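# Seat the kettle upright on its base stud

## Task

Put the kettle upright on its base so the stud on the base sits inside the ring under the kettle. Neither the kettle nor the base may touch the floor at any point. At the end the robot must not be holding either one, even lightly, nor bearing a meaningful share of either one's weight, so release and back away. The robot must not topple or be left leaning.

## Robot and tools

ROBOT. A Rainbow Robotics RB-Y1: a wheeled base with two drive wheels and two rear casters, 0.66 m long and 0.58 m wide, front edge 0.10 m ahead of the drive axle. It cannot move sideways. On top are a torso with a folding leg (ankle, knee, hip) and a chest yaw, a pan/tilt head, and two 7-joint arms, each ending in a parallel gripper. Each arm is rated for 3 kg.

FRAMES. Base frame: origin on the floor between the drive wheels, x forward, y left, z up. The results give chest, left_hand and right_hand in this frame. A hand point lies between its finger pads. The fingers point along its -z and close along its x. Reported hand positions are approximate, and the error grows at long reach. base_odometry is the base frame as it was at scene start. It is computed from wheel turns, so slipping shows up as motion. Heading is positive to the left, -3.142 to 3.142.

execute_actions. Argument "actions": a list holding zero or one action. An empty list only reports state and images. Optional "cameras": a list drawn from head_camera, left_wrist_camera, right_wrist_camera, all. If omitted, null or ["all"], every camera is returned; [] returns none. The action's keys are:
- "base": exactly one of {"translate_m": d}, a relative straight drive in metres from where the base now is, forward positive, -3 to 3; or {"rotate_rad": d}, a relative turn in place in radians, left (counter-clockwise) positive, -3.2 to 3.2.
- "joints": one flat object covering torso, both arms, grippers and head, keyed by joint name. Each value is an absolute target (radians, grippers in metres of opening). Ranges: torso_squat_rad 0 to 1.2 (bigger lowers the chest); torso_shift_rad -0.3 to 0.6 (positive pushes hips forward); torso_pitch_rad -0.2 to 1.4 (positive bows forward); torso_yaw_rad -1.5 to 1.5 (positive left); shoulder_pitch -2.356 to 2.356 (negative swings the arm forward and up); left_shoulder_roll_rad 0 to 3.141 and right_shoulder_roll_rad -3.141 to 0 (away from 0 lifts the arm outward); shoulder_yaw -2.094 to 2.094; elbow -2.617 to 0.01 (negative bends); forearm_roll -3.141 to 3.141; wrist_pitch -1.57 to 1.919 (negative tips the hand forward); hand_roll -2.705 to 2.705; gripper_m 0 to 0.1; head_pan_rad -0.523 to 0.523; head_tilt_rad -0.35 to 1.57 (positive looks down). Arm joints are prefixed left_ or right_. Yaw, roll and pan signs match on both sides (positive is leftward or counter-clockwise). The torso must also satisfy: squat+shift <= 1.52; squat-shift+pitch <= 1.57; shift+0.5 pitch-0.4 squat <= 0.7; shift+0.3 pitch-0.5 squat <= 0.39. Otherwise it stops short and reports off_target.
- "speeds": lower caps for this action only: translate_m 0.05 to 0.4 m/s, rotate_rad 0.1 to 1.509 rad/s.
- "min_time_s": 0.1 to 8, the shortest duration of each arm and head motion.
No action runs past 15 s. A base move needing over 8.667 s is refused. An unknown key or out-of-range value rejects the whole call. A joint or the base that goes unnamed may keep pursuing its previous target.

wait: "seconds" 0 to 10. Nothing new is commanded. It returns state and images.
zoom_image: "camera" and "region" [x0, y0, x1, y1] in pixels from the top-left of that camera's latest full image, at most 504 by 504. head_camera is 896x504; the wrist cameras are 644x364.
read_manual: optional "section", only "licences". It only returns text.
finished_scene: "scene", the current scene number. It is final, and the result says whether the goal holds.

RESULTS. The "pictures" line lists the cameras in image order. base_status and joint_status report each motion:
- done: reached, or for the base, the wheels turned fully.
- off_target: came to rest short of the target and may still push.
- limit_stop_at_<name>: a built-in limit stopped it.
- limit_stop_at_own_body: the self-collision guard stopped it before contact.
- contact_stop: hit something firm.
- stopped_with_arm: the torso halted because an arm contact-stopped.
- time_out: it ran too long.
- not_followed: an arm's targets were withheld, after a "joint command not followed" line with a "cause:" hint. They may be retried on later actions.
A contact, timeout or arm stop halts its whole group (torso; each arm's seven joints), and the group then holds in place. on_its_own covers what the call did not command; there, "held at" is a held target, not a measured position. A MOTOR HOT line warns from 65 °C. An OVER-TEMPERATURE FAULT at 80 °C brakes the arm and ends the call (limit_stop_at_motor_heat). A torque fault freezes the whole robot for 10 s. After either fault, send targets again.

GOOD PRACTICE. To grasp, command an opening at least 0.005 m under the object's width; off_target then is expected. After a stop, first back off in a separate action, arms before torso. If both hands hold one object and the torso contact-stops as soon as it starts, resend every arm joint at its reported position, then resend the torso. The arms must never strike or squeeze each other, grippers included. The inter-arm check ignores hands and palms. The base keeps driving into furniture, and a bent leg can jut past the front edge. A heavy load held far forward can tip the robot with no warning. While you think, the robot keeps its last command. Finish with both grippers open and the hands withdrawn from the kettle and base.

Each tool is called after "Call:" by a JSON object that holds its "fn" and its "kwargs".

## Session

Call:
{"fn": "execute_actions", "kwargs": {"actions": []}}

Scene clock: 0.00 s.
base_odometry: x=+0.000 y=+0.000 heading=+0.000 (m, m, rad; odometry frame)
base_status: not commanded
joint_positions: torso_squat_rad=+0.350 torso_shift_rad=+0.000 torso_pitch_rad=+0.000 torso_yaw_rad=-0.001 left_shoulder_pitch_rad=+0.003 left_shoulder_roll_rad=+0.043 left_shoulder_yaw_rad=-0.011 left_elbow_rad=-0.265 left_forearm_roll_rad=-0.009 left_wrist_pitch_rad=-0.013 left_hand_roll_rad=+0.017 left_gripper_m=+0.100 right_shoulder_pitch_rad=-0.031 right_shoulder_roll_rad=-0.009 right_shoulder_yaw_rad=-0.014 right_elbow_rad=-0.257 right_forearm_roll_rad=-0.054 right_wrist_pitch_rad=-0.019 right_hand_roll_rad=+0.048 right_gripper_m=+0.100 head_pan_rad=-0.001 head_tilt_rad=+0.400
joint_status: not commanded
chest: x=-0.2277 y=-0.0005 z=+1.2475 quat_wxyz=(+1.000, +0.000, +0.000, +0.000) (m; base frame)
left_hand: x=-0.0983 y=+0.2507 z=+0.5750 quat_wxyz=(+0.990, +0.020, -0.137, -0.004) (m; base frame)
right_hand: x=-0.0773 y=-0.2273 z=+0.5782 quat_wxyz=(+0.988, -0.004, -0.152, -0.004) (m; base frame)
pictures: head_camera, left_wrist_camera, right_wrist_camera
Images, in order (width x height): head_camera 896x504, left_wrist_camera 644x364, right_wrist_camera 644x364.

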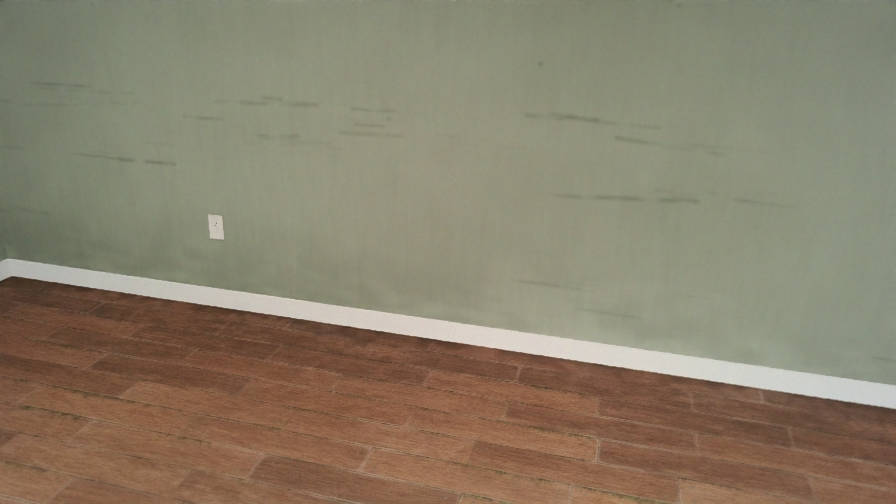

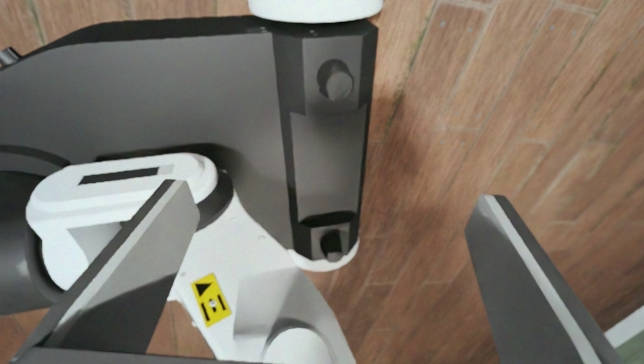

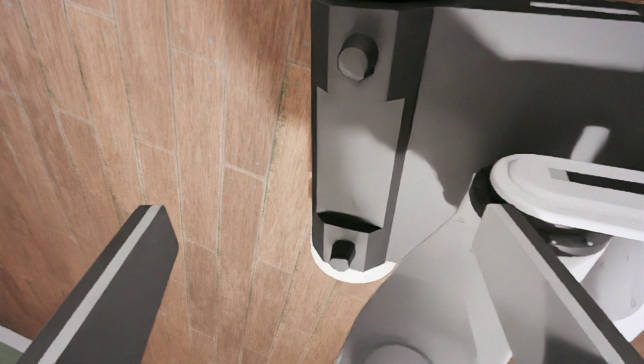

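Call:
{"fn": "execute_actions", "kwargs": {"actions": [{"joints": {"head_pan_rad": 0.52}}], "cameras": ["head_camera"]}}

Scene clock: 2.30 s.
base_odometry: x=+0.000 y=+0.000 heading=+0.000 (m, m, rad; odometry frame)
base_status: not commanded
joint_positions: torso_squat_rad=+0.350 torso_shift_rad=+0.000 torso_pitch_rad=+0.000 torso_yaw_rad=-0.001 left_shoulder_pitch_rad=+0.003 left_shoulder_roll_rad=+0.043 left_shoulder_yaw_rad=-0.011 left_elbow_rad=-0.265 left_forearm_roll_rad=-0.009 left_wrist_pitch_rad=-0.013 left_hand_roll_rad=+0.017 left_gripper_m=+0.100 right_shoulder_pitch_rad=-0.031 right_shoulder_roll_rad=-0.009 right_shoulder_yaw_rad=-0.014 right_elbow_rad=-0.257 right_forearm_roll_rad=-0.054 right_wrist_pitch_rad=-0.019 right_hand_roll_rad=+0.048 right_gripper_m=+0.100 head_pan_rad=+0.520 head_tilt_rad=+0.400
joint_status: all done
chest: x=-0.2277 y=-0.0005 z=+1.2475 quat_wxyz=(+1.000, +0.000, +0.000, +0.000) (m; base frame)
left_hand: x=-0.0983 y=+0.2507 z=+0.5750 quat_wxyz=(+0.990, +0.020, -0.137, -0.004) (m; base frame)
right_hand: x=-0.0773 y=-0.2273 z=+0.5782 quat_wxyz=(+0.988, -0.004, -0.152, -0.004) (m; base frame)
pictures: head_camera
Images, in order (width x height): head_camera 896x504.

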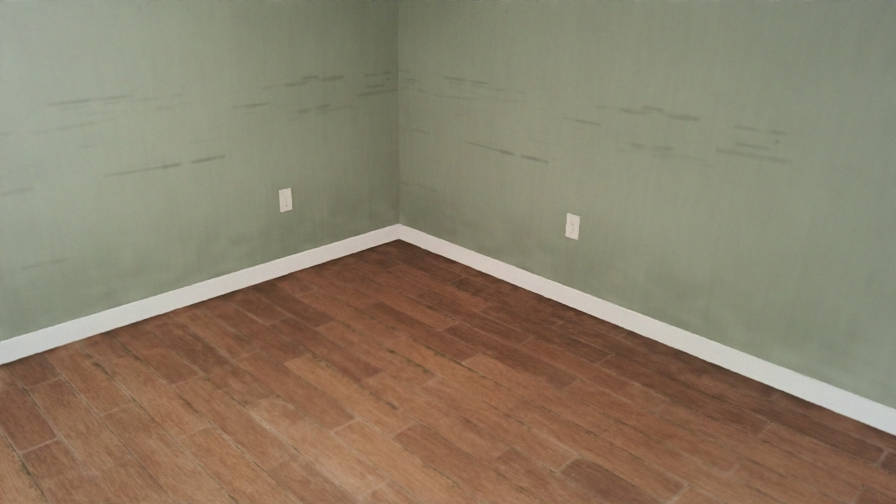

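Call:
{"fn": "execute_actions", "kwargs": {"actions": [{"base": {"rotate_rad": -0.5}, "joints": {"head_pan_rad": -0.52, "torso_yaw_rad": -0.6}}], "cameras": ["head_camera"]}}

Scene clock: 6.37 s.
base_odometry: x=+0.000 y=+0.000 heading=-0.499 (m, m, rad; odometry frame)
base_status: done
joint_positions: torso_squat_rad=+0.350 torso_shift_rad=+0.000 torso_pitch_rad=+0.000 torso_yaw_rad=-0.600 left_shoulder_pitch_rad=+0.003 left_shoulder_roll_rad=+0.043 left_shoulder_yaw_rad=-0.011 left_elbow_rad=-0.265 left_forearm_roll_rad=-0.009 left_wrist_pitch_rad=-0.013 left_hand_roll_rad=+0.017 left_gripper_m=+0.100 right_shoulder_pitch_rad=-0.030 right_shoulder_roll_rad=-0.009 right_shoulder_yaw_rad=-0.014 right_elbow_rad=-0.257 right_forearm_roll_rad=-0.054 right_wrist_pitch_rad=-0.019 right_hand_roll_rad=+0.048 right_gripper_m=+0.100 head_pan_rad=-0.520 head_tilt_rad=+0.400
joint_status: all done
chest: x=-0.2277 y=-0.0004 z=+1.2475 quat_wxyz=(+0.955, +0.000, +0.000, -0.296) (m; base frame)
left_hand: x=+0.0208 y=+0.1339 z=+0.5750 quat_wxyz=(+0.945, -0.021, -0.137, -0.296) (m; base frame)
right_hand: x=-0.2318 y=-0.2725 z=+0.5781 quat_wxyz=(+0.943, -0.049, -0.144, -0.296) (m; base frame)
pictures: head_camera
Images, in order (width x height): head_camera 896x504.

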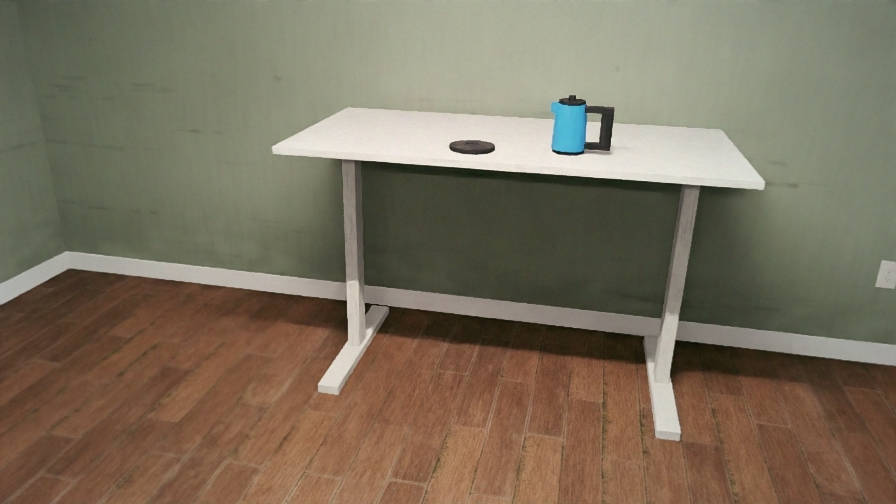

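Call:
{"fn": "zoom_image", "kwargs": {"camera": "head_camera", "region": [430, 80, 640, 180]}}

Call:
{"fn": "zoom_image", "kwargs": {"camera": "head_camera", "region": [260, 90, 460, 410]}}

Call:
{"fn": "zoom_image", "kwargs": {"camera": "head_camera", "region": [600, 110, 800, 450]}}

Region (430, 80, 640, 180) of head_camera's 896x504 image, scaled by 2.400, with more detail than that image has; it fills the top 240 rows of this view, and the rest is white.

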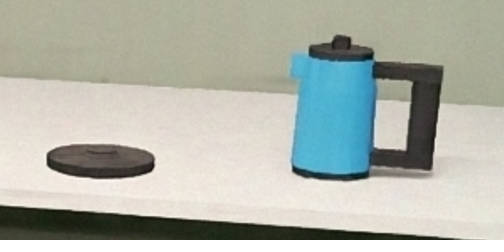

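Region (260, 90, 460, 410) of head_camera's 896x504 image, scaled by 1.575, with more detail than that image has; it fills the left 315 columns of this view, and the rest is white.

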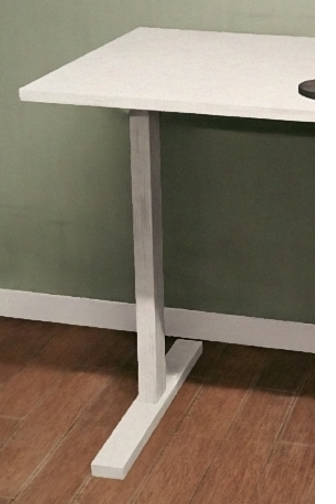

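Region (600, 110, 800, 450) of head_camera's 896x504 image, scaled by 1.482, with more detail than that image has; it fills the left 296 columns of this view, and the rest is white.

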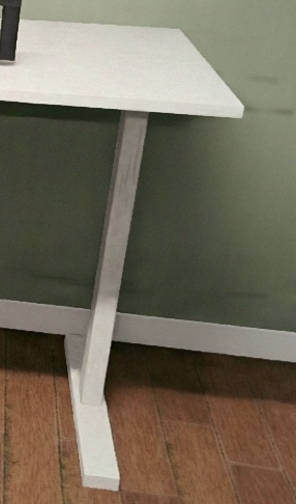

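Call:
{"fn": "execute_actions", "kwargs": {"actions": [{"base": {"rotate_rad": -1.299}, "joints": {"head_pan_rad": 0.0, "torso_yaw_rad": 0.0, "left_elbow_rad": -0.1}}], "cameras": ["head_camera"]}}

Call:
{"fn": "zoom_image", "kwargs": {"camera": "head_camera", "region": [360, 70, 580, 190]}}

Scene clock: 15.13 s.
base_odometry: x=+0.000 y=+0.000 heading=-1.798 (m, m, rad; odometry frame)
base_status: done
joint_positions: torso_squat_rad=+0.350 torso_shift_rad=+0.000 torso_pitch_rad=+0.000 torso_yaw_rad=+0.000 left_shoulder_pitch_rad=+0.004 left_shoulder_roll_rad=+0.043 left_shoulder_yaw_rad=-0.011 left_elbow_rad=-0.100 left_forearm_roll_rad=-0.009 left_wrist_pitch_rad=-0.013 left_hand_roll_rad=+0.017 left_gripper_m=+0.100 right_shoulder_pitch_rad=-0.031 right_shoulder_roll_rad=-0.009 right_shoulder_yaw_rad=-0.014 right_elbow_rad=-0.257 right_forearm_roll_rad=-0.054 right_wrist_pitch_rad=-0.019 right_hand_roll_rad=+0.048 right_gripper_m=+0.100 head_pan_rad=+0.000 head_tilt_rad=+0.400
joint_status: all done
chest: x=-0.2278 y=-0.0004 z=+1.2475 quat_wxyz=(+1.000, +0.000, +0.000, +0.000) (m; base frame)
left_hand: x=-0.1785 y=+0.2520 z=+0.5652 quat_wxyz=(+0.998, +0.021, -0.055, -0.002) (m; base frame)
right_hand: x=-0.0771 y=-0.2272 z=+0.5782 quat_wxyz=(+0.988, -0.004, -0.152, -0.004) (m; base frame)
pictures: head_camera
Images, in order (width x height): head_camera 896x504.

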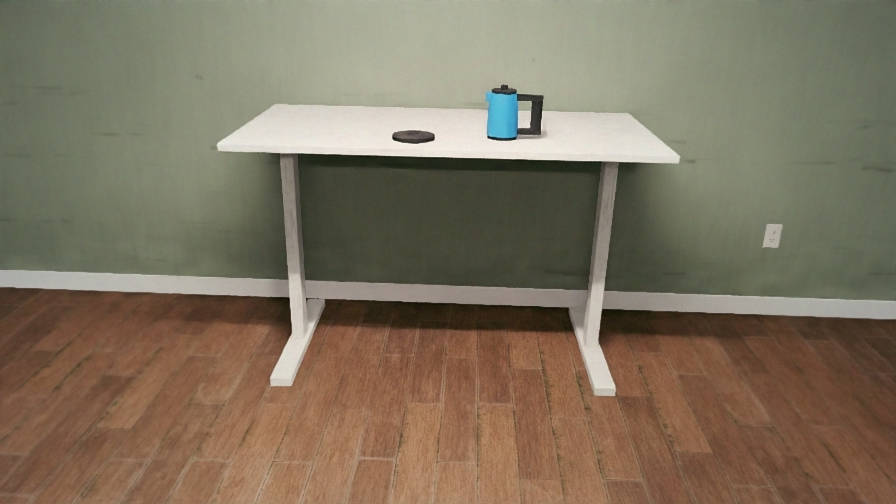

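Region (360, 70, 580, 190) of head_camera's 896x504 image, scaled by 2.291, with more detail than that image has; it fills the top 275 rows of this view, and the rest is white.

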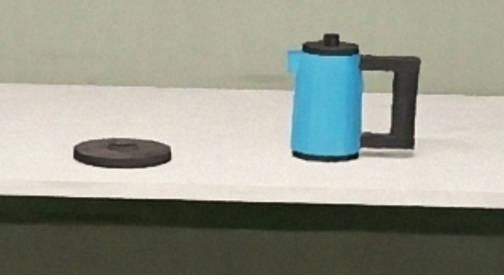

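Call:
{"fn": "execute_actions", "kwargs": {"actions": [{"base": {"translate_m": 1.86}, "joints": {"right_shoulder_pitch_rad": 0.0, "right_shoulder_roll_rad": -0.03, "right_shoulder_yaw_rad": 0.0, "right_elbow_rad": -1.831, "right_forearm_roll_rad": 0.0, "right_wrist_pitch_rad": 0.26, "right_hand_roll_rad": 1.536, "right_gripper_m": 0.075, "torso_squat_rad": 0.53, "head_tilt_rad": 0.75}, "min_time_s": 4}], "cameras": ["head_camera", "right_wrist_camera"]}}

Scene clock: 22.10 s.
base_odometry: x=-0.420 y=-1.812 heading=-1.799 (m, m, rad; odometry frame)
base_status: done
joint_positions: torso_squat_rad=+0.530 torso_shift_rad=+0.000 torso_pitch_rad=+0.000 torso_yaw_rad=+0.000 left_shoulder_pitch_rad=+0.003 left_shoulder_roll_rad=+0.043 left_shoulder_yaw_rad=-0.011 left_elbow_rad=-0.100 left_forearm_roll_rad=-0.009 left_wrist_pitch_rad=-0.013 left_hand_roll_rad=+0.017 left_gripper_m=+0.100 right_shoulder_pitch_rad=+0.000 right_shoulder_roll_rad=-0.030 right_shoulder_yaw_rad=+0.000 right_elbow_rad=-1.831 right_forearm_roll_rad=+0.000 right_wrist_pitch_rad=+0.260 right_hand_roll_rad=+1.536 right_gripper_m=+0.075 head_pan_rad=+0.000 head_tilt_rad=+0.750
joint_status: all done
chest: x=-0.2277 y=-0.0004 z=+1.1939 quat_wxyz=(+1.000, +0.000, +0.000, +0.000) (m; base frame)
left_hand: x=-0.1784 y=+0.2520 z=+0.5117 quat_wxyz=(+0.998, +0.021, -0.055, -0.002) (m; base frame)
right_hand: x=+0.2894 y=-0.2275 z=+1.0342 quat_wxyz=(+0.501, -0.499, -0.502, +0.498) (m; base frame)
pictures: head_camera, right_wrist_camera
Images, in order (width x height): head_camera 896x504, right_wrist_camera 644x364.

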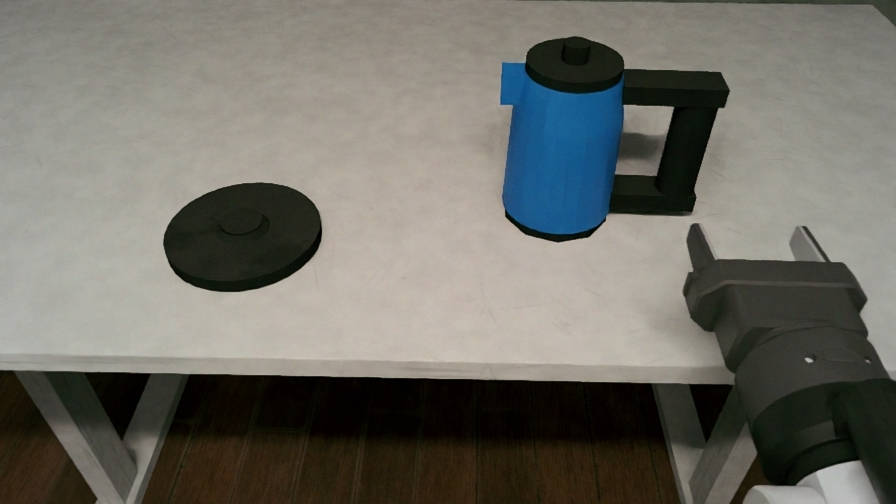

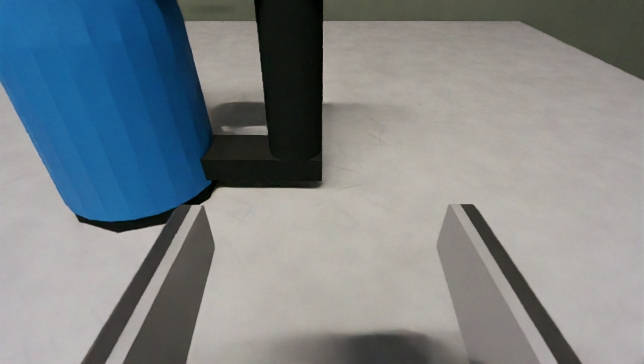

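Call:
{"fn": "zoom_image", "kwargs": {"camera": "right_wrist_camera", "region": [160, 0, 400, 240]}}

Call:
{"fn": "zoom_image", "kwargs": {"camera": "head_camera", "region": [590, 55, 840, 275]}}

Call:
{"fn": "zoom_image", "kwargs": {"camera": "head_camera", "region": [485, 25, 655, 255]}}

Call:
{"fn": "zoom_image", "kwargs": {"camera": "head_camera", "region": [150, 170, 340, 305]}}

Region (160, 0, 400, 240) of right_wrist_camera's 644x364 image, scaled by 2.100, with more detail than that image has.

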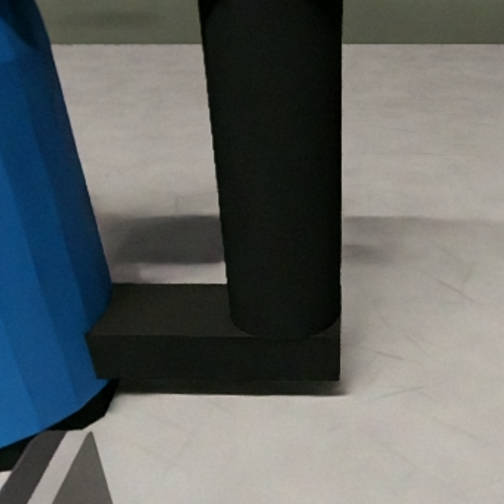

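Region (590, 55, 840, 275) of head_camera's 896x504 image, scaled by 2.016, with more detail than that image has; it fills the top 444 rows of this view, and the rest is white.

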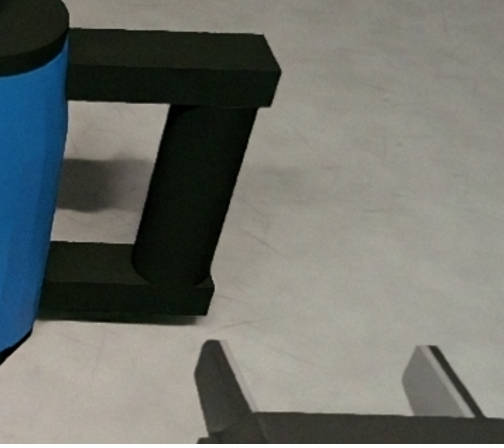

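Region (485, 25, 655, 255) of head_camera's 896x504 image, scaled by 2.191, with more detail than that image has; it fills the left 373 columns of this view, and the rest is white.

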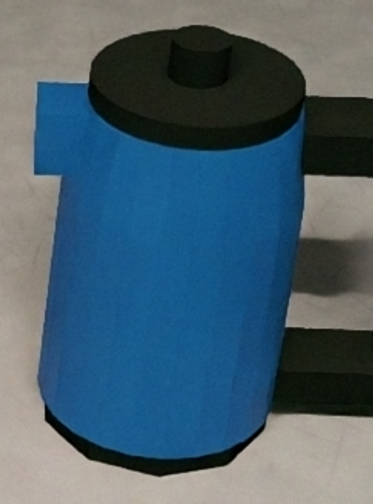

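Region (150, 170, 340, 305) of head_camera's 896x504 image, scaled by 2.653, with more detail than that image has; it fills the top 358 rows of this view, and the rest is white.

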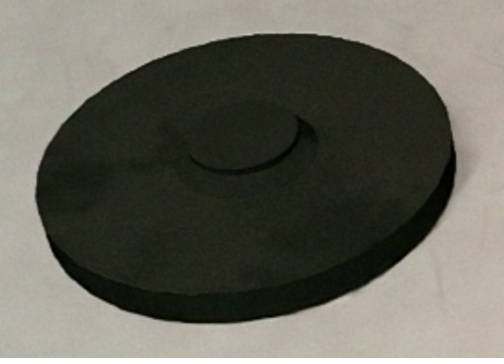

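Call:
{"fn": "execute_actions", "kwargs": {"actions": [{"base": {"translate_m": 0.143}, "joints": {"torso_yaw_rad": 0.04}, "speeds": {"translate_m": 0.2}}], "cameras": ["head_camera", "right_wrist_camera"]}}

Scene clock: 29.77 s.
base_odometry: x=-0.453 y=-1.951 heading=-1.800 (m, m, rad; odometry frame)
base_status: done
joint_positions: torso_squat_rad=+0.530 torso_shift_rad=+0.000 torso_pitch_rad=+0.000 torso_yaw_rad=+0.040 left_shoulder_pitch_rad=+0.003 left_shoulder_roll_rad=+0.043 left_shoulder_yaw_rad=-0.011 left_elbow_rad=-0.100 left_forearm_roll_rad=-0.009 left_wrist_pitch_rad=-0.013 left_hand_roll_rad=+0.017 left_gripper_m=+0.100 right_shoulder_pitch_rad=+0.000 right_shoulder_roll_rad=-0.030 right_shoulder_yaw_rad=+0.000 right_elbow_rad=-1.831 right_forearm_roll_rad=+0.000 right_wrist_pitch_rad=+0.260 right_hand_roll_rad=+1.536 right_gripper_m=+0.075 head_pan_rad=+0.000 head_tilt_rad=+0.750
joint_status: all done
chest: x=-0.2277 y=-0.0004 z=+1.1939 quat_wxyz=(+1.000, +0.000, +0.000, +0.020) (m; base frame)
left_hand: x=-0.1885 y=+0.2538 z=+0.5117 quat_wxyz=(+0.998, +0.022, -0.055, +0.018) (m; base frame)
right_hand: x=+0.2979 y=-0.2067 z=+1.0341 quat_wxyz=(+0.491, -0.489, -0.511, +0.508) (m; base frame)
pictures: head_camera, right_wrist_camera
Images, in order (width x height): head_camera 896x504, right_wrist_camera 644x364.

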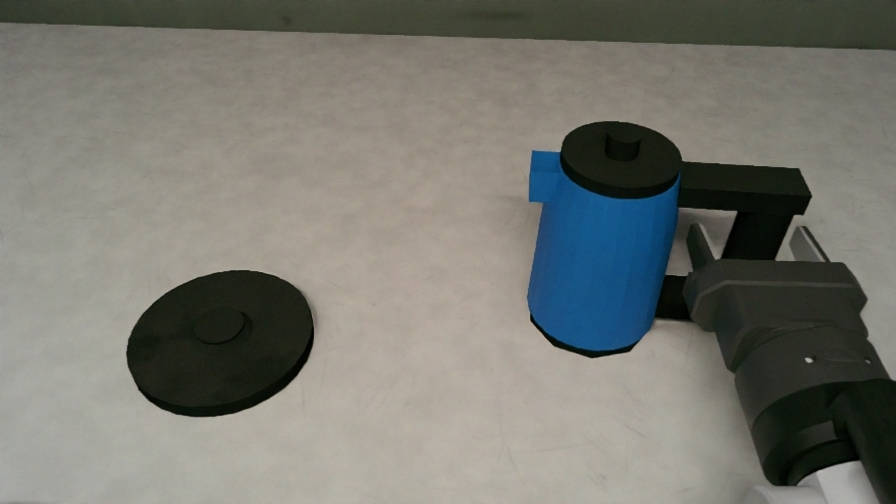

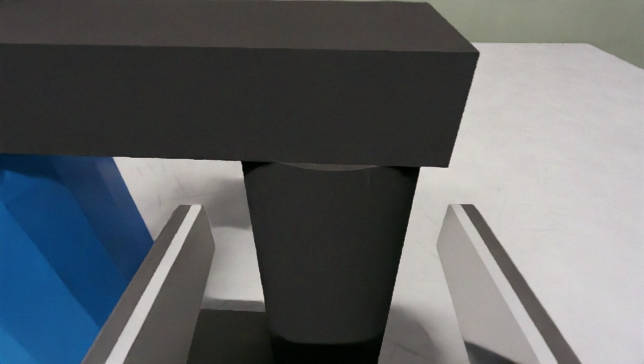

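Call:
{"fn": "execute_actions", "kwargs": {"actions": [{"base": {"translate_m": 0.012}, "joints": {"right_gripper_m": 0.048}}], "cameras": ["right_wrist_camera"]}}

Call:
{"fn": "execute_actions", "kwargs": {"actions": [{"joints": {"right_gripper_m": 0.02}}], "cameras": ["head_camera", "right_wrist_camera"]}}

Call:
{"fn": "zoom_image", "kwargs": {"camera": "head_camera", "region": [510, 115, 710, 385]}}

Call:
{"fn": "zoom_image", "kwargs": {"camera": "head_camera", "region": [105, 260, 335, 440]}}

Scene clock: 32.93 s.
base_odometry: x=-0.455 y=-1.963 heading=-1.801 (m, m, rad; odometry frame)
base_status: done
joint_positions: torso_squat_rad=+0.530 torso_shift_rad=+0.000 torso_pitch_rad=+0.000 torso_yaw_rad=+0.040 left_shoulder_pitch_rad=+0.003 left_shoulder_roll_rad=+0.043 left_shoulder_yaw_rad=-0.011 left_elbow_rad=-0.100 left_forearm_roll_rad=-0.009 left_wrist_pitch_rad=-0.013 left_hand_roll_rad=+0.017 left_gripper_m=+0.100 right_shoulder_pitch_rad=+0.000 right_shoulder_roll_rad=-0.030 right_shoulder_yaw_rad=+0.000 right_elbow_rad=-1.831 right_forearm_roll_rad=+0.000 right_wrist_pitch_rad=+0.260 right_hand_roll_rad=+1.536 right_gripper_m=+0.048 head_pan_rad=+0.000 head_tilt_rad=+0.750
joint_status: all done
chest: x=-0.2277 y=-0.0004 z=+1.1939 quat_wxyz=(+1.000, +0.000, +0.000, +0.020) (m; base frame)
left_hand: x=-0.1885 y=+0.2538 z=+0.5117 quat_wxyz=(+0.998, +0.022, -0.055, +0.018) (m; base frame)
right_hand: x=+0.2980 y=-0.2067 z=+1.0341 quat_wxyz=(+0.491, -0.489, -0.511, +0.508) (m; base frame)
pictures: right_wrist_camera
Images, in order (width x height): right_wrist_camera 644x364.

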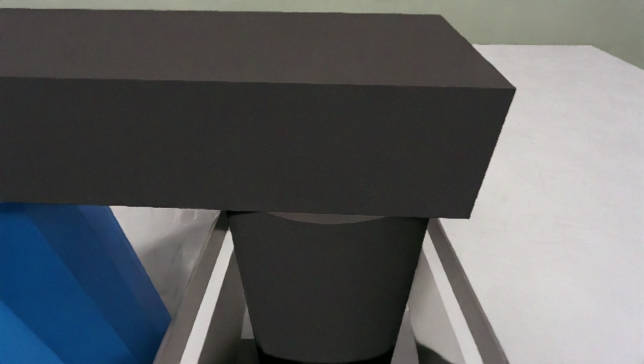

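Scene clock: 33.70 s.
base_odometry: x=-0.455 y=-1.963 heading=-1.801 (m, m, rad; odometry frame)
base_status: not commanded
joint_positions: torso_squat_rad=+0.530 torso_shift_rad=+0.000 torso_pitch_rad=+0.000 torso_yaw_rad=+0.040 left_shoulder_pitch_rad=+0.003 left_shoulder_roll_rad=+0.043 left_shoulder_yaw_rad=-0.011 left_elbow_rad=-0.100 left_forearm_roll_rad=-0.009 left_wrist_pitch_rad=-0.013 left_hand_roll_rad=+0.017 left_gripper_m=+0.100 right_shoulder_pitch_rad=+0.000 right_shoulder_roll_rad=-0.030 right_shoulder_yaw_rad=+0.000 right_elbow_rad=-1.831 right_forearm_roll_rad=+0.000 right_wrist_pitch_rad=+0.260 right_hand_roll_rad=+1.536 right_gripper_m=+0.037 head_pan_rad=+0.000 head_tilt_rad=+0.750
joint_status: right_gripper_m off_target (ended at +0.037, target +0.020)
chest: x=-0.2277 y=-0.0004 z=+1.1939 quat_wxyz=(+1.000, +0.000, +0.000, +0.020) (m; base frame)
left_hand: x=-0.1885 y=+0.2538 z=+0.5117 quat_wxyz=(+0.998, +0.022, -0.055, +0.018) (m; base frame)
right_hand: x=+0.2980 y=-0.2067 z=+1.0341 quat_wxyz=(+0.491, -0.489, -0.511, +0.508) (m; base frame)
pictures: head_camera, right_wrist_camera
Images, in order (width x height): head_camera 896x504, right_wrist_camera 644x364.

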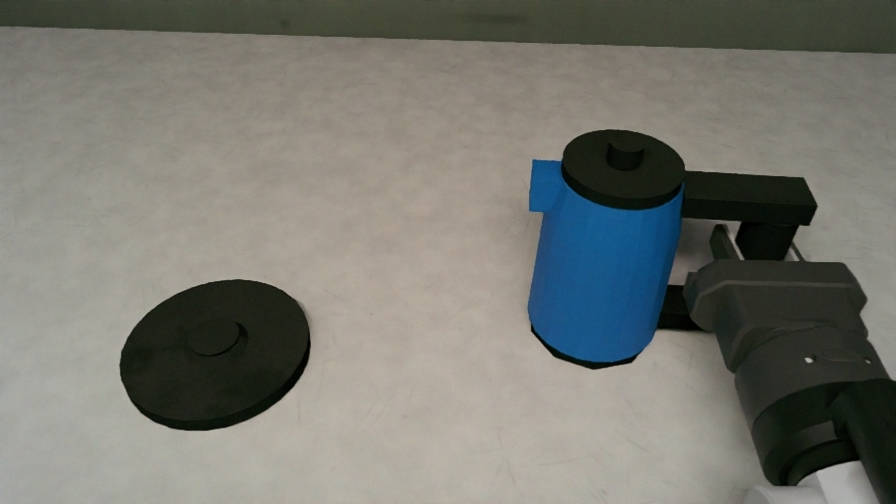

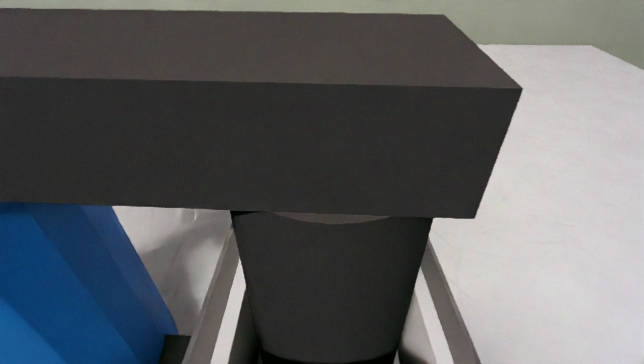

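Region (510, 115, 710, 385) of head_camera's 896x504 image, scaled by 1.867, with more detail than that image has; it fills the left 373 columns of this view, and the rest is white.

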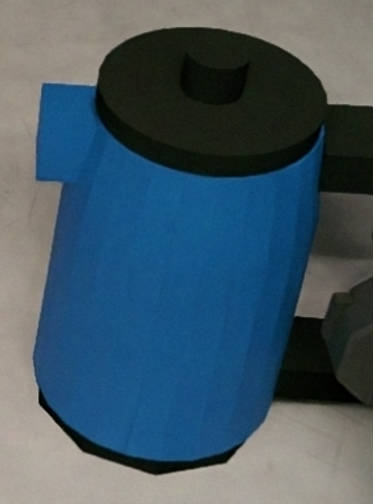

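Region (105, 260, 335, 440) of head_camera's 896x504 image, scaled by 2.191, with more detail than that image has; it fills the top 394 rows of this view, and the rest is white.

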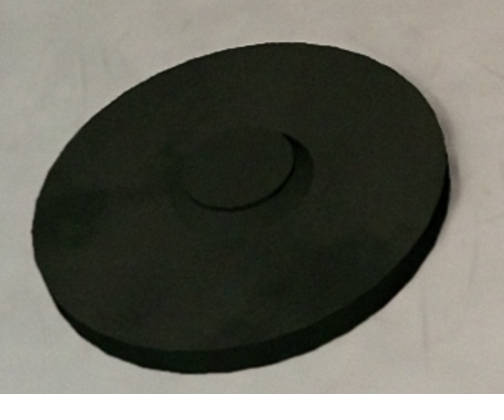

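Call:
{"fn": "execute_actions", "kwargs": {"actions": [{"joints": {"torso_squat_rad": 0.40}}], "cameras": ["head_camera"]}}

Call:
{"fn": "zoom_image", "kwargs": {"camera": "head_camera", "region": [510, 115, 710, 385]}}

Call:
{"fn": "zoom_image", "kwargs": {"camera": "head_camera", "region": [120, 290, 350, 470]}}

Scene clock: 39.67 s.
base_odometry: x=-0.455 y=-1.963 heading=-1.801 (m, m, rad; odometry frame)
base_status: not commanded
joint_positions: torso_squat_rad=+0.400 torso_shift_rad=+0.001 torso_pitch_rad=+0.000 torso_yaw_rad=+0.040 left_shoulder_pitch_rad=+0.003 left_shoulder_roll_rad=+0.043 left_shoulder_yaw_rad=-0.011 left_elbow_rad=-0.100 left_forearm_roll_rad=-0.009 left_wrist_pitch_rad=-0.013 left_hand_roll_rad=+0.017 left_gripper_m=+0.100 right_shoulder_pitch_rad=+0.000 right_shoulder_roll_rad=-0.030 right_shoulder_yaw_rad=+0.000 right_elbow_rad=-1.831 right_forearm_roll_rad=+0.000 right_wrist_pitch_rad=+0.260 right_hand_roll_rad=+1.536 right_gripper_m=+0.037 head_pan_rad=+0.000 head_tilt_rad=+0.750
joint_status: all done
chest: x=-0.2276 y=-0.0005 z=+1.2347 quat_wxyz=(+1.000, +0.000, +0.000, +0.020) (m; base frame)
left_hand: x=-0.1885 y=+0.2538 z=+0.5524 quat_wxyz=(+0.998, +0.022, -0.054, +0.018) (m; base frame)
right_hand: x=+0.2980 y=-0.2068 z=+1.0742 quat_wxyz=(+0.492, -0.488, -0.511, +0.509) (m; base frame)
pictures: head_camera
Images, in order (width x height): head_camera 896x504.

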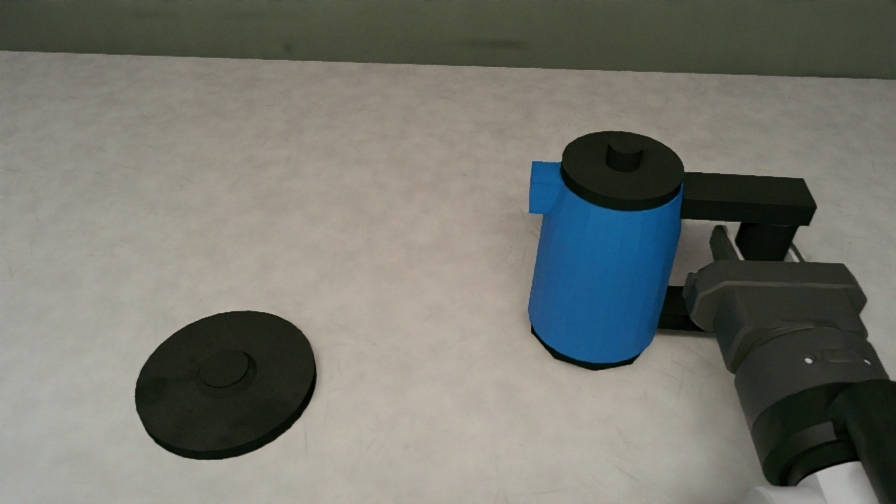

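Region (510, 115, 710, 385) of head_camera's 896x504 image, scaled by 1.867, with more detail than that image has; it fills the left 373 columns of this view, and the rest is white.

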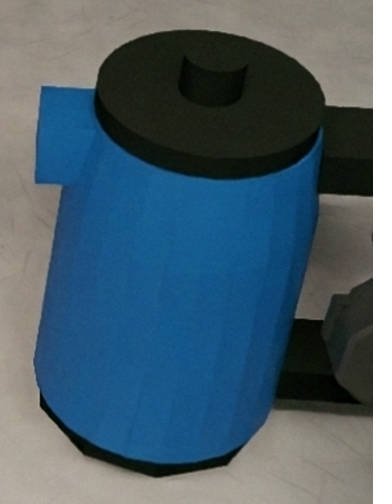

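Region (120, 290, 350, 470) of head_camera's 896x504 image, scaled by 2.191, with more detail than that image has; it fills the top 394 rows of this view, and the rest is white.

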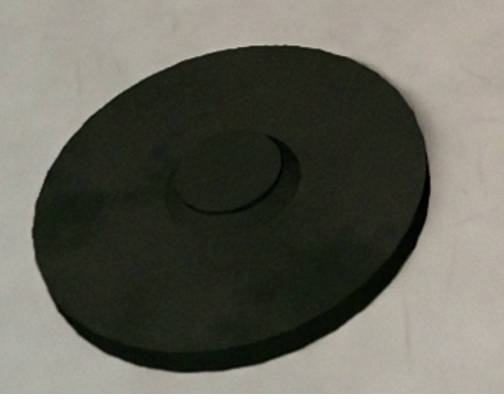

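Call:
{"fn": "execute_actions", "kwargs": {"actions": [{"base": {"translate_m": -0.038}, "joints": {"torso_yaw_rad": 0.618}}], "cameras": ["head_camera"]}}

Call:
{"fn": "zoom_image", "kwargs": {"camera": "head_camera", "region": [490, 270, 680, 430]}}

Scene clock: 42.17 s.
base_odometry: x=-0.447 y=-1.926 heading=-1.800 (m, m, rad; odometry frame)
base_status: done
joint_positions: torso_squat_rad=+0.400 torso_shift_rad=+0.000 torso_pitch_rad=+0.000 torso_yaw_rad=+0.618 left_shoulder_pitch_rad=+0.003 left_shoulder_roll_rad=+0.043 left_shoulder_yaw_rad=-0.011 left_elbow_rad=-0.100 left_forearm_roll_rad=-0.009 left_wrist_pitch_rad=-0.013 left_hand_roll_rad=+0.017 left_gripper_m=+0.100 right_shoulder_pitch_rad=+0.001 right_shoulder_roll_rad=-0.030 right_shoulder_yaw_rad=+0.000 right_elbow_rad=-1.830 right_forearm_roll_rad=+0.000 right_wrist_pitch_rad=+0.260 right_hand_roll_rad=+1.536 right_gripper_m=+0.037 head_pan_rad=+0.000 head_tilt_rad=+0.750
joint_status: all done
chest: x=-0.2277 y=-0.0005 z=+1.2347 quat_wxyz=(+0.953, +0.000, +0.000, +0.304) (m; base frame)
left_hand: x=-0.3337 y=+0.2339 z=+0.5524 quat_wxyz=(+0.952, +0.037, -0.046, +0.302) (m; base frame)
right_hand: x=+0.3253 y=+0.1139 z=+1.0742 quat_wxyz=(+0.326, -0.323, -0.629, +0.628) (m; base frame)
pictures: head_camera
Images, in order (width x height): head_camera 896x504.

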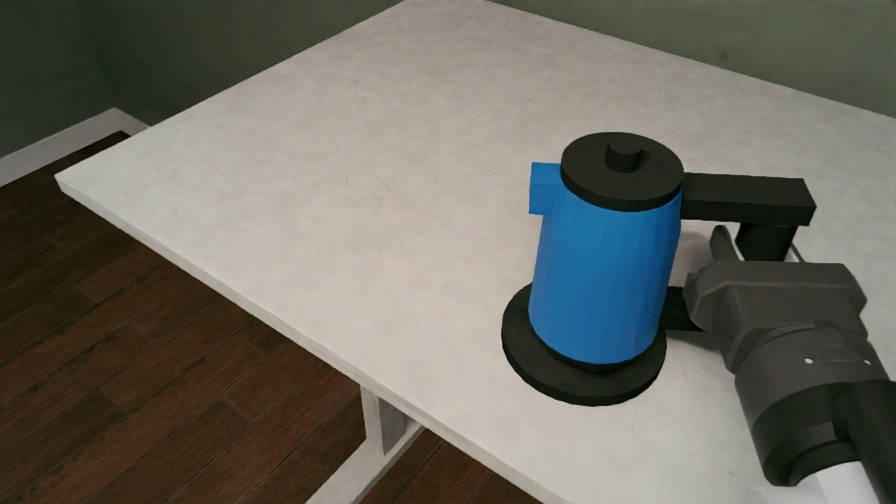

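Region (490, 270, 680, 430) of head_camera's 896x504 image, scaled by 2.653, with more detail than that image has; it fills the top 424 rows of this view, and the rest is white.

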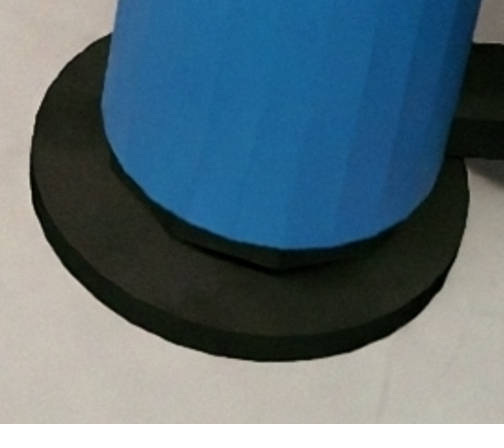

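Call:
{"fn": "execute_actions", "kwargs": {"actions": []}}

Scene clock: 43.63 s.
base_odometry: x=-0.447 y=-1.926 heading=-1.800 (m, m, rad; odometry frame)
base_status: done
joint_positions: torso_squat_rad=+0.400 torso_shift_rad=+0.000 torso_pitch_rad=+0.000 torso_yaw_rad=+0.618 left_shoulder_pitch_rad=+0.003 left_shoulder_roll_rad=+0.043 left_shoulder_yaw_rad=-0.011 left_elbow_rad=-0.100 left_forearm_roll_rad=-0.009 left_wrist_pitch_rad=-0.013 left_hand_roll_rad=+0.017 left_gripper_m=+0.100 right_shoulder_pitch_rad=+0.001 right_shoulder_roll_rad=-0.030 right_shoulder_yaw_rad=+0.000 right_elbow_rad=-1.830 right_forearm_roll_rad=+0.000 right_wrist_pitch_rad=+0.260 right_hand_roll_rad=+1.536 right_gripper_m=+0.037 head_pan_rad=+0.000 head_tilt_rad=+0.750
joint_status: all done
chest: x=-0.2277 y=-0.0005 z=+1.2347 quat_wxyz=(+0.953, +0.000, +0.000, +0.304) (m; base frame)
left_hand: x=-0.3337 y=+0.2339 z=+0.5524 quat_wxyz=(+0.952, +0.037, -0.046, +0.302) (m; base frame)
right_hand: x=+0.3253 y=+0.1139 z=+1.0742 quat_wxyz=(+0.326, -0.323, -0.629, +0.628) (m; base frame)
pictures: head_camera, left_wrist_camera, right_wrist_camera
Images, in order (width x height): head_camera 896x504, left_wrist_camera 644x364, right_wrist_camera 644x364.

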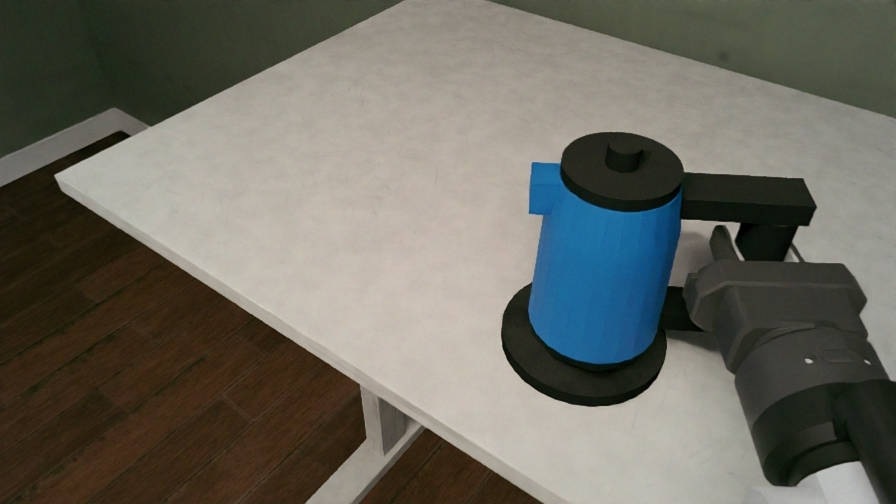

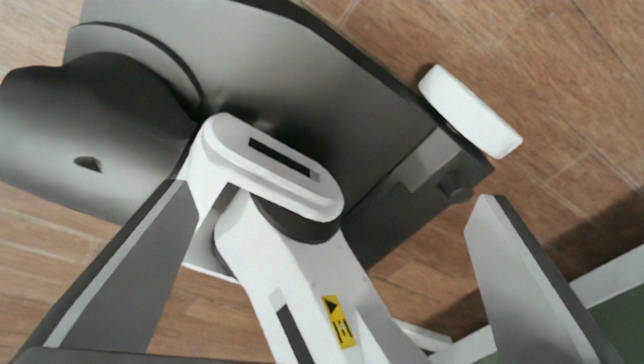

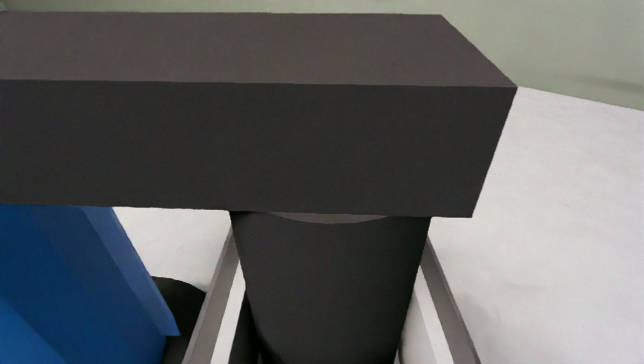

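Call:
{"fn": "zoom_image", "kwargs": {"camera": "head_camera", "region": [490, 270, 680, 430]}}

Region (490, 270, 680, 430) of head_camera's 896x504 image, scaled by 2.653, with more detail than that image has; it fills the top 424 rows of this view, and the rest is white.

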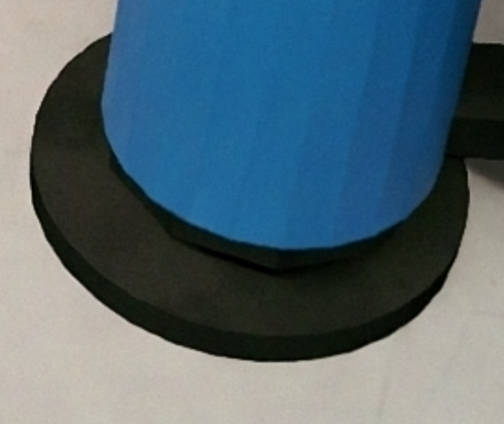

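Call:
{"fn": "zoom_image", "kwargs": {"camera": "head_camera", "region": [520, 300, 600, 380]}}

Call:
{"fn": "zoom_image", "kwargs": {"camera": "head_camera", "region": [590, 300, 670, 380]}}

Region (520, 300, 600, 380) of head_camera's 896x504 image, scaled by 6.300, with more detail than that image has.

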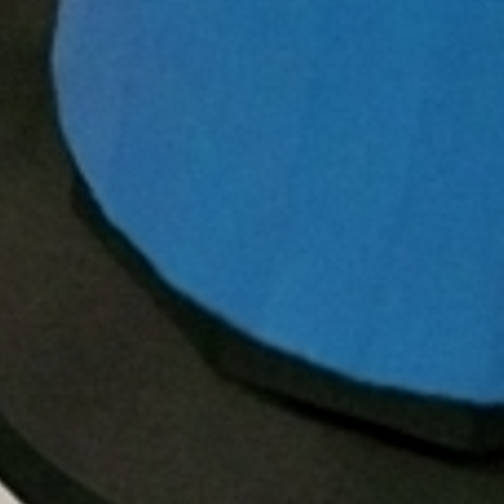

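Region (590, 300, 670, 380) of head_camera's 896x504 image, scaled by 6.300, with more detail than that image has.

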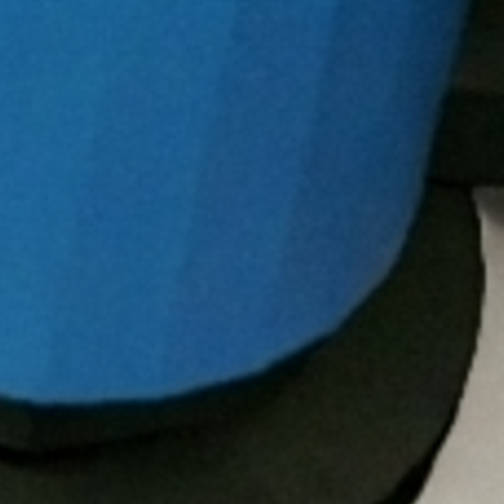

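Call:
{"fn": "execute_actions", "kwargs": {"actions": [{"base": {"translate_m": 0.014}, "joints": {"torso_yaw_rad": 0.634}}], "cameras": ["head_camera"]}}

Call:
{"fn": "zoom_image", "kwargs": {"camera": "head_camera", "region": [490, 270, 680, 430]}}

Scene clock: 51.90 s.
base_odometry: x=-0.450 y=-1.939 heading=-1.800 (m, m, rad; odometry frame)
base_status: done
joint_positions: torso_squat_rad=+0.400 torso_shift_rad=+0.001 torso_pitch_rad=+0.000 torso_yaw_rad=+0.634 left_shoulder_pitch_rad=+0.003 left_shoulder_roll_rad=+0.043 left_shoulder_yaw_rad=-0.011 left_elbow_rad=-0.100 left_forearm_roll_rad=-0.009 left_wrist_pitch_rad=-0.013 left_hand_roll_rad=+0.017 left_gripper_m=+0.100 right_shoulder_pitch_rad=+0.001 right_shoulder_roll_rad=-0.030 right_shoulder_yaw_rad=+0.000 right_elbow_rad=-1.830 right_forearm_roll_rad=+0.000 right_wrist_pitch_rad=+0.260 right_hand_roll_rad=+1.536 right_gripper_m=+0.037 head_pan_rad=+0.000 head_tilt_rad=+0.750
joint_status: all done
chest: x=-0.2276 y=-0.0004 z=+1.2347 quat_wxyz=(+0.950, +0.000, +0.000, +0.312) (m; base frame)
left_hand: x=-0.3374 y=+0.2322 z=+0.5525 quat_wxyz=(+0.949, +0.037, -0.046, +0.309) (m; base frame)
right_hand: x=+0.3234 y=+0.1227 z=+1.0742 quat_wxyz=(+0.321, -0.318, -0.631, +0.630) (m; base frame)
pictures: head_camera
Images, in order (width x height): head_camera 896x504.

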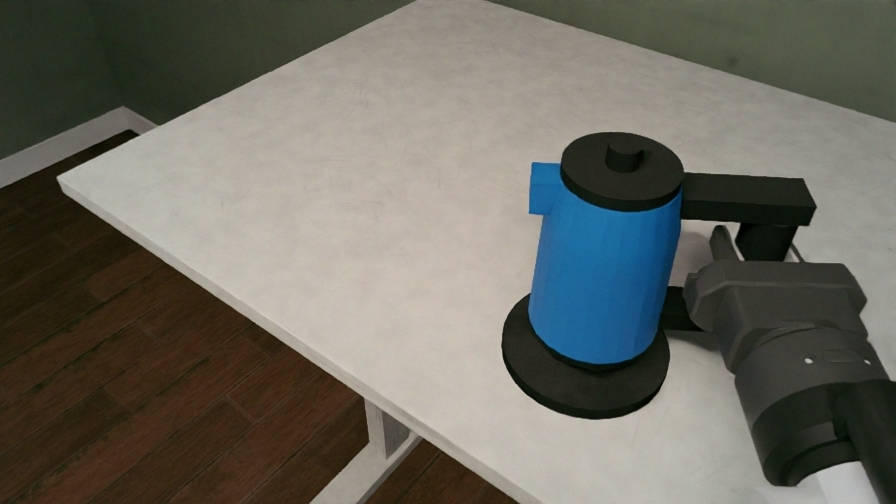

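Region (490, 270, 680, 430) of head_camera's 896x504 image, scaled by 2.653, with more detail than that image has; it fills the top 424 rows of this view, and the rest is white.

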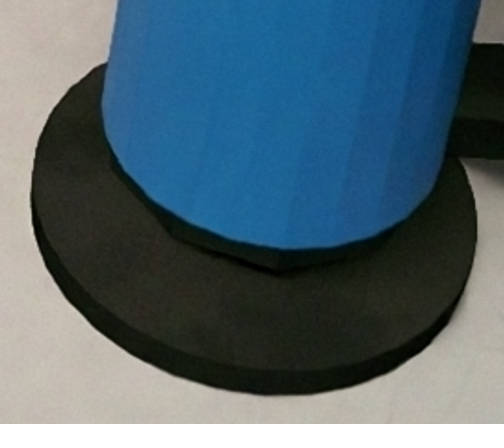

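Call:
{"fn": "execute_actions", "kwargs": {"actions": [{"joints": {"torso_squat_rad": 0.482}}], "cameras": ["head_camera", "right_wrist_camera"]}}

Call:
{"fn": "zoom_image", "kwargs": {"camera": "head_camera", "region": [490, 260, 680, 420]}}

Scene clock: 54.13 s.
base_odometry: x=-0.450 y=-1.939 heading=-1.800 (m, m, rad; odometry frame)
base_status: not commanded
joint_positions: torso_squat_rad=+0.482 torso_shift_rad=+0.000 torso_pitch_rad=+0.000 torso_yaw_rad=+0.634 left_shoulder_pitch_rad=+0.003 left_shoulder_roll_rad=+0.043 left_shoulder_yaw_rad=-0.011 left_elbow_rad=-0.100 left_forearm_roll_rad=-0.009 left_wrist_pitch_rad=-0.013 left_hand_roll_rad=+0.017 left_gripper_m=+0.100 right_shoulder_pitch_rad=+0.000 right_shoulder_roll_rad=-0.030 right_shoulder_yaw_rad=+0.000 right_elbow_rad=-1.831 right_forearm_roll_rad=+0.000 right_wrist_pitch_rad=+0.260 right_hand_roll_rad=+1.536 right_gripper_m=+0.037 head_pan_rad=+0.000 head_tilt_rad=+0.750
joint_status: all done
chest: x=-0.2278 y=-0.0004 z=+1.2102 quat_wxyz=(+0.950, +0.000, +0.000, +0.312) (m; base frame)
left_hand: x=-0.3374 y=+0.2322 z=+0.5279 quat_wxyz=(+0.949, +0.037, -0.046, +0.309) (m; base frame)
right_hand: x=+0.3233 y=+0.1228 z=+1.0504 quat_wxyz=(+0.321, -0.318, -0.632, +0.630) (m; base frame)
pictures: head_camera, right_wrist_camera
Images, in order (width x height): head_camera 896x504, right_wrist_camera 644x364.

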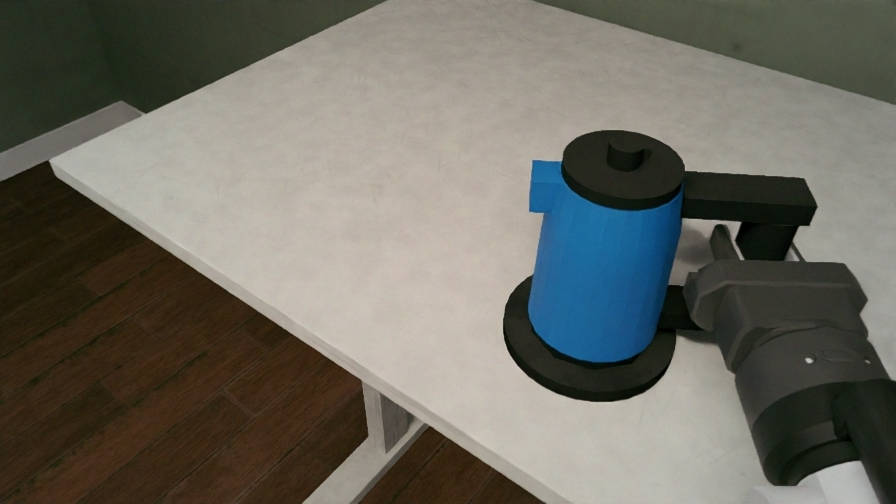

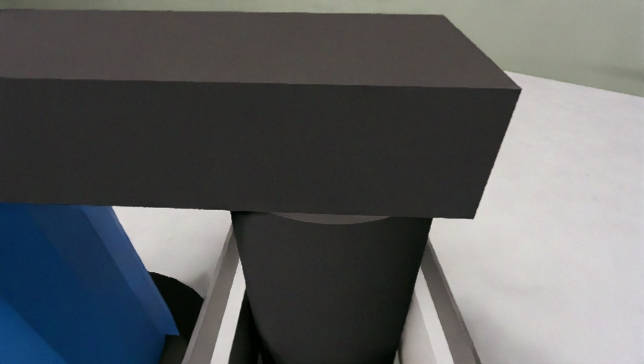

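Region (490, 260, 680, 420) of head_camera's 896x504 image, scaled by 2.653, with more detail than that image has; it fills the top 424 rows of this view, and the rest is white.

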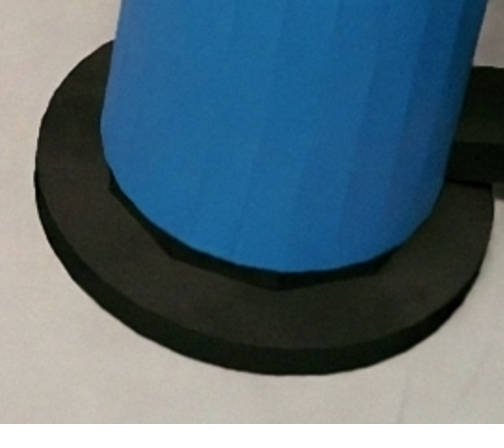

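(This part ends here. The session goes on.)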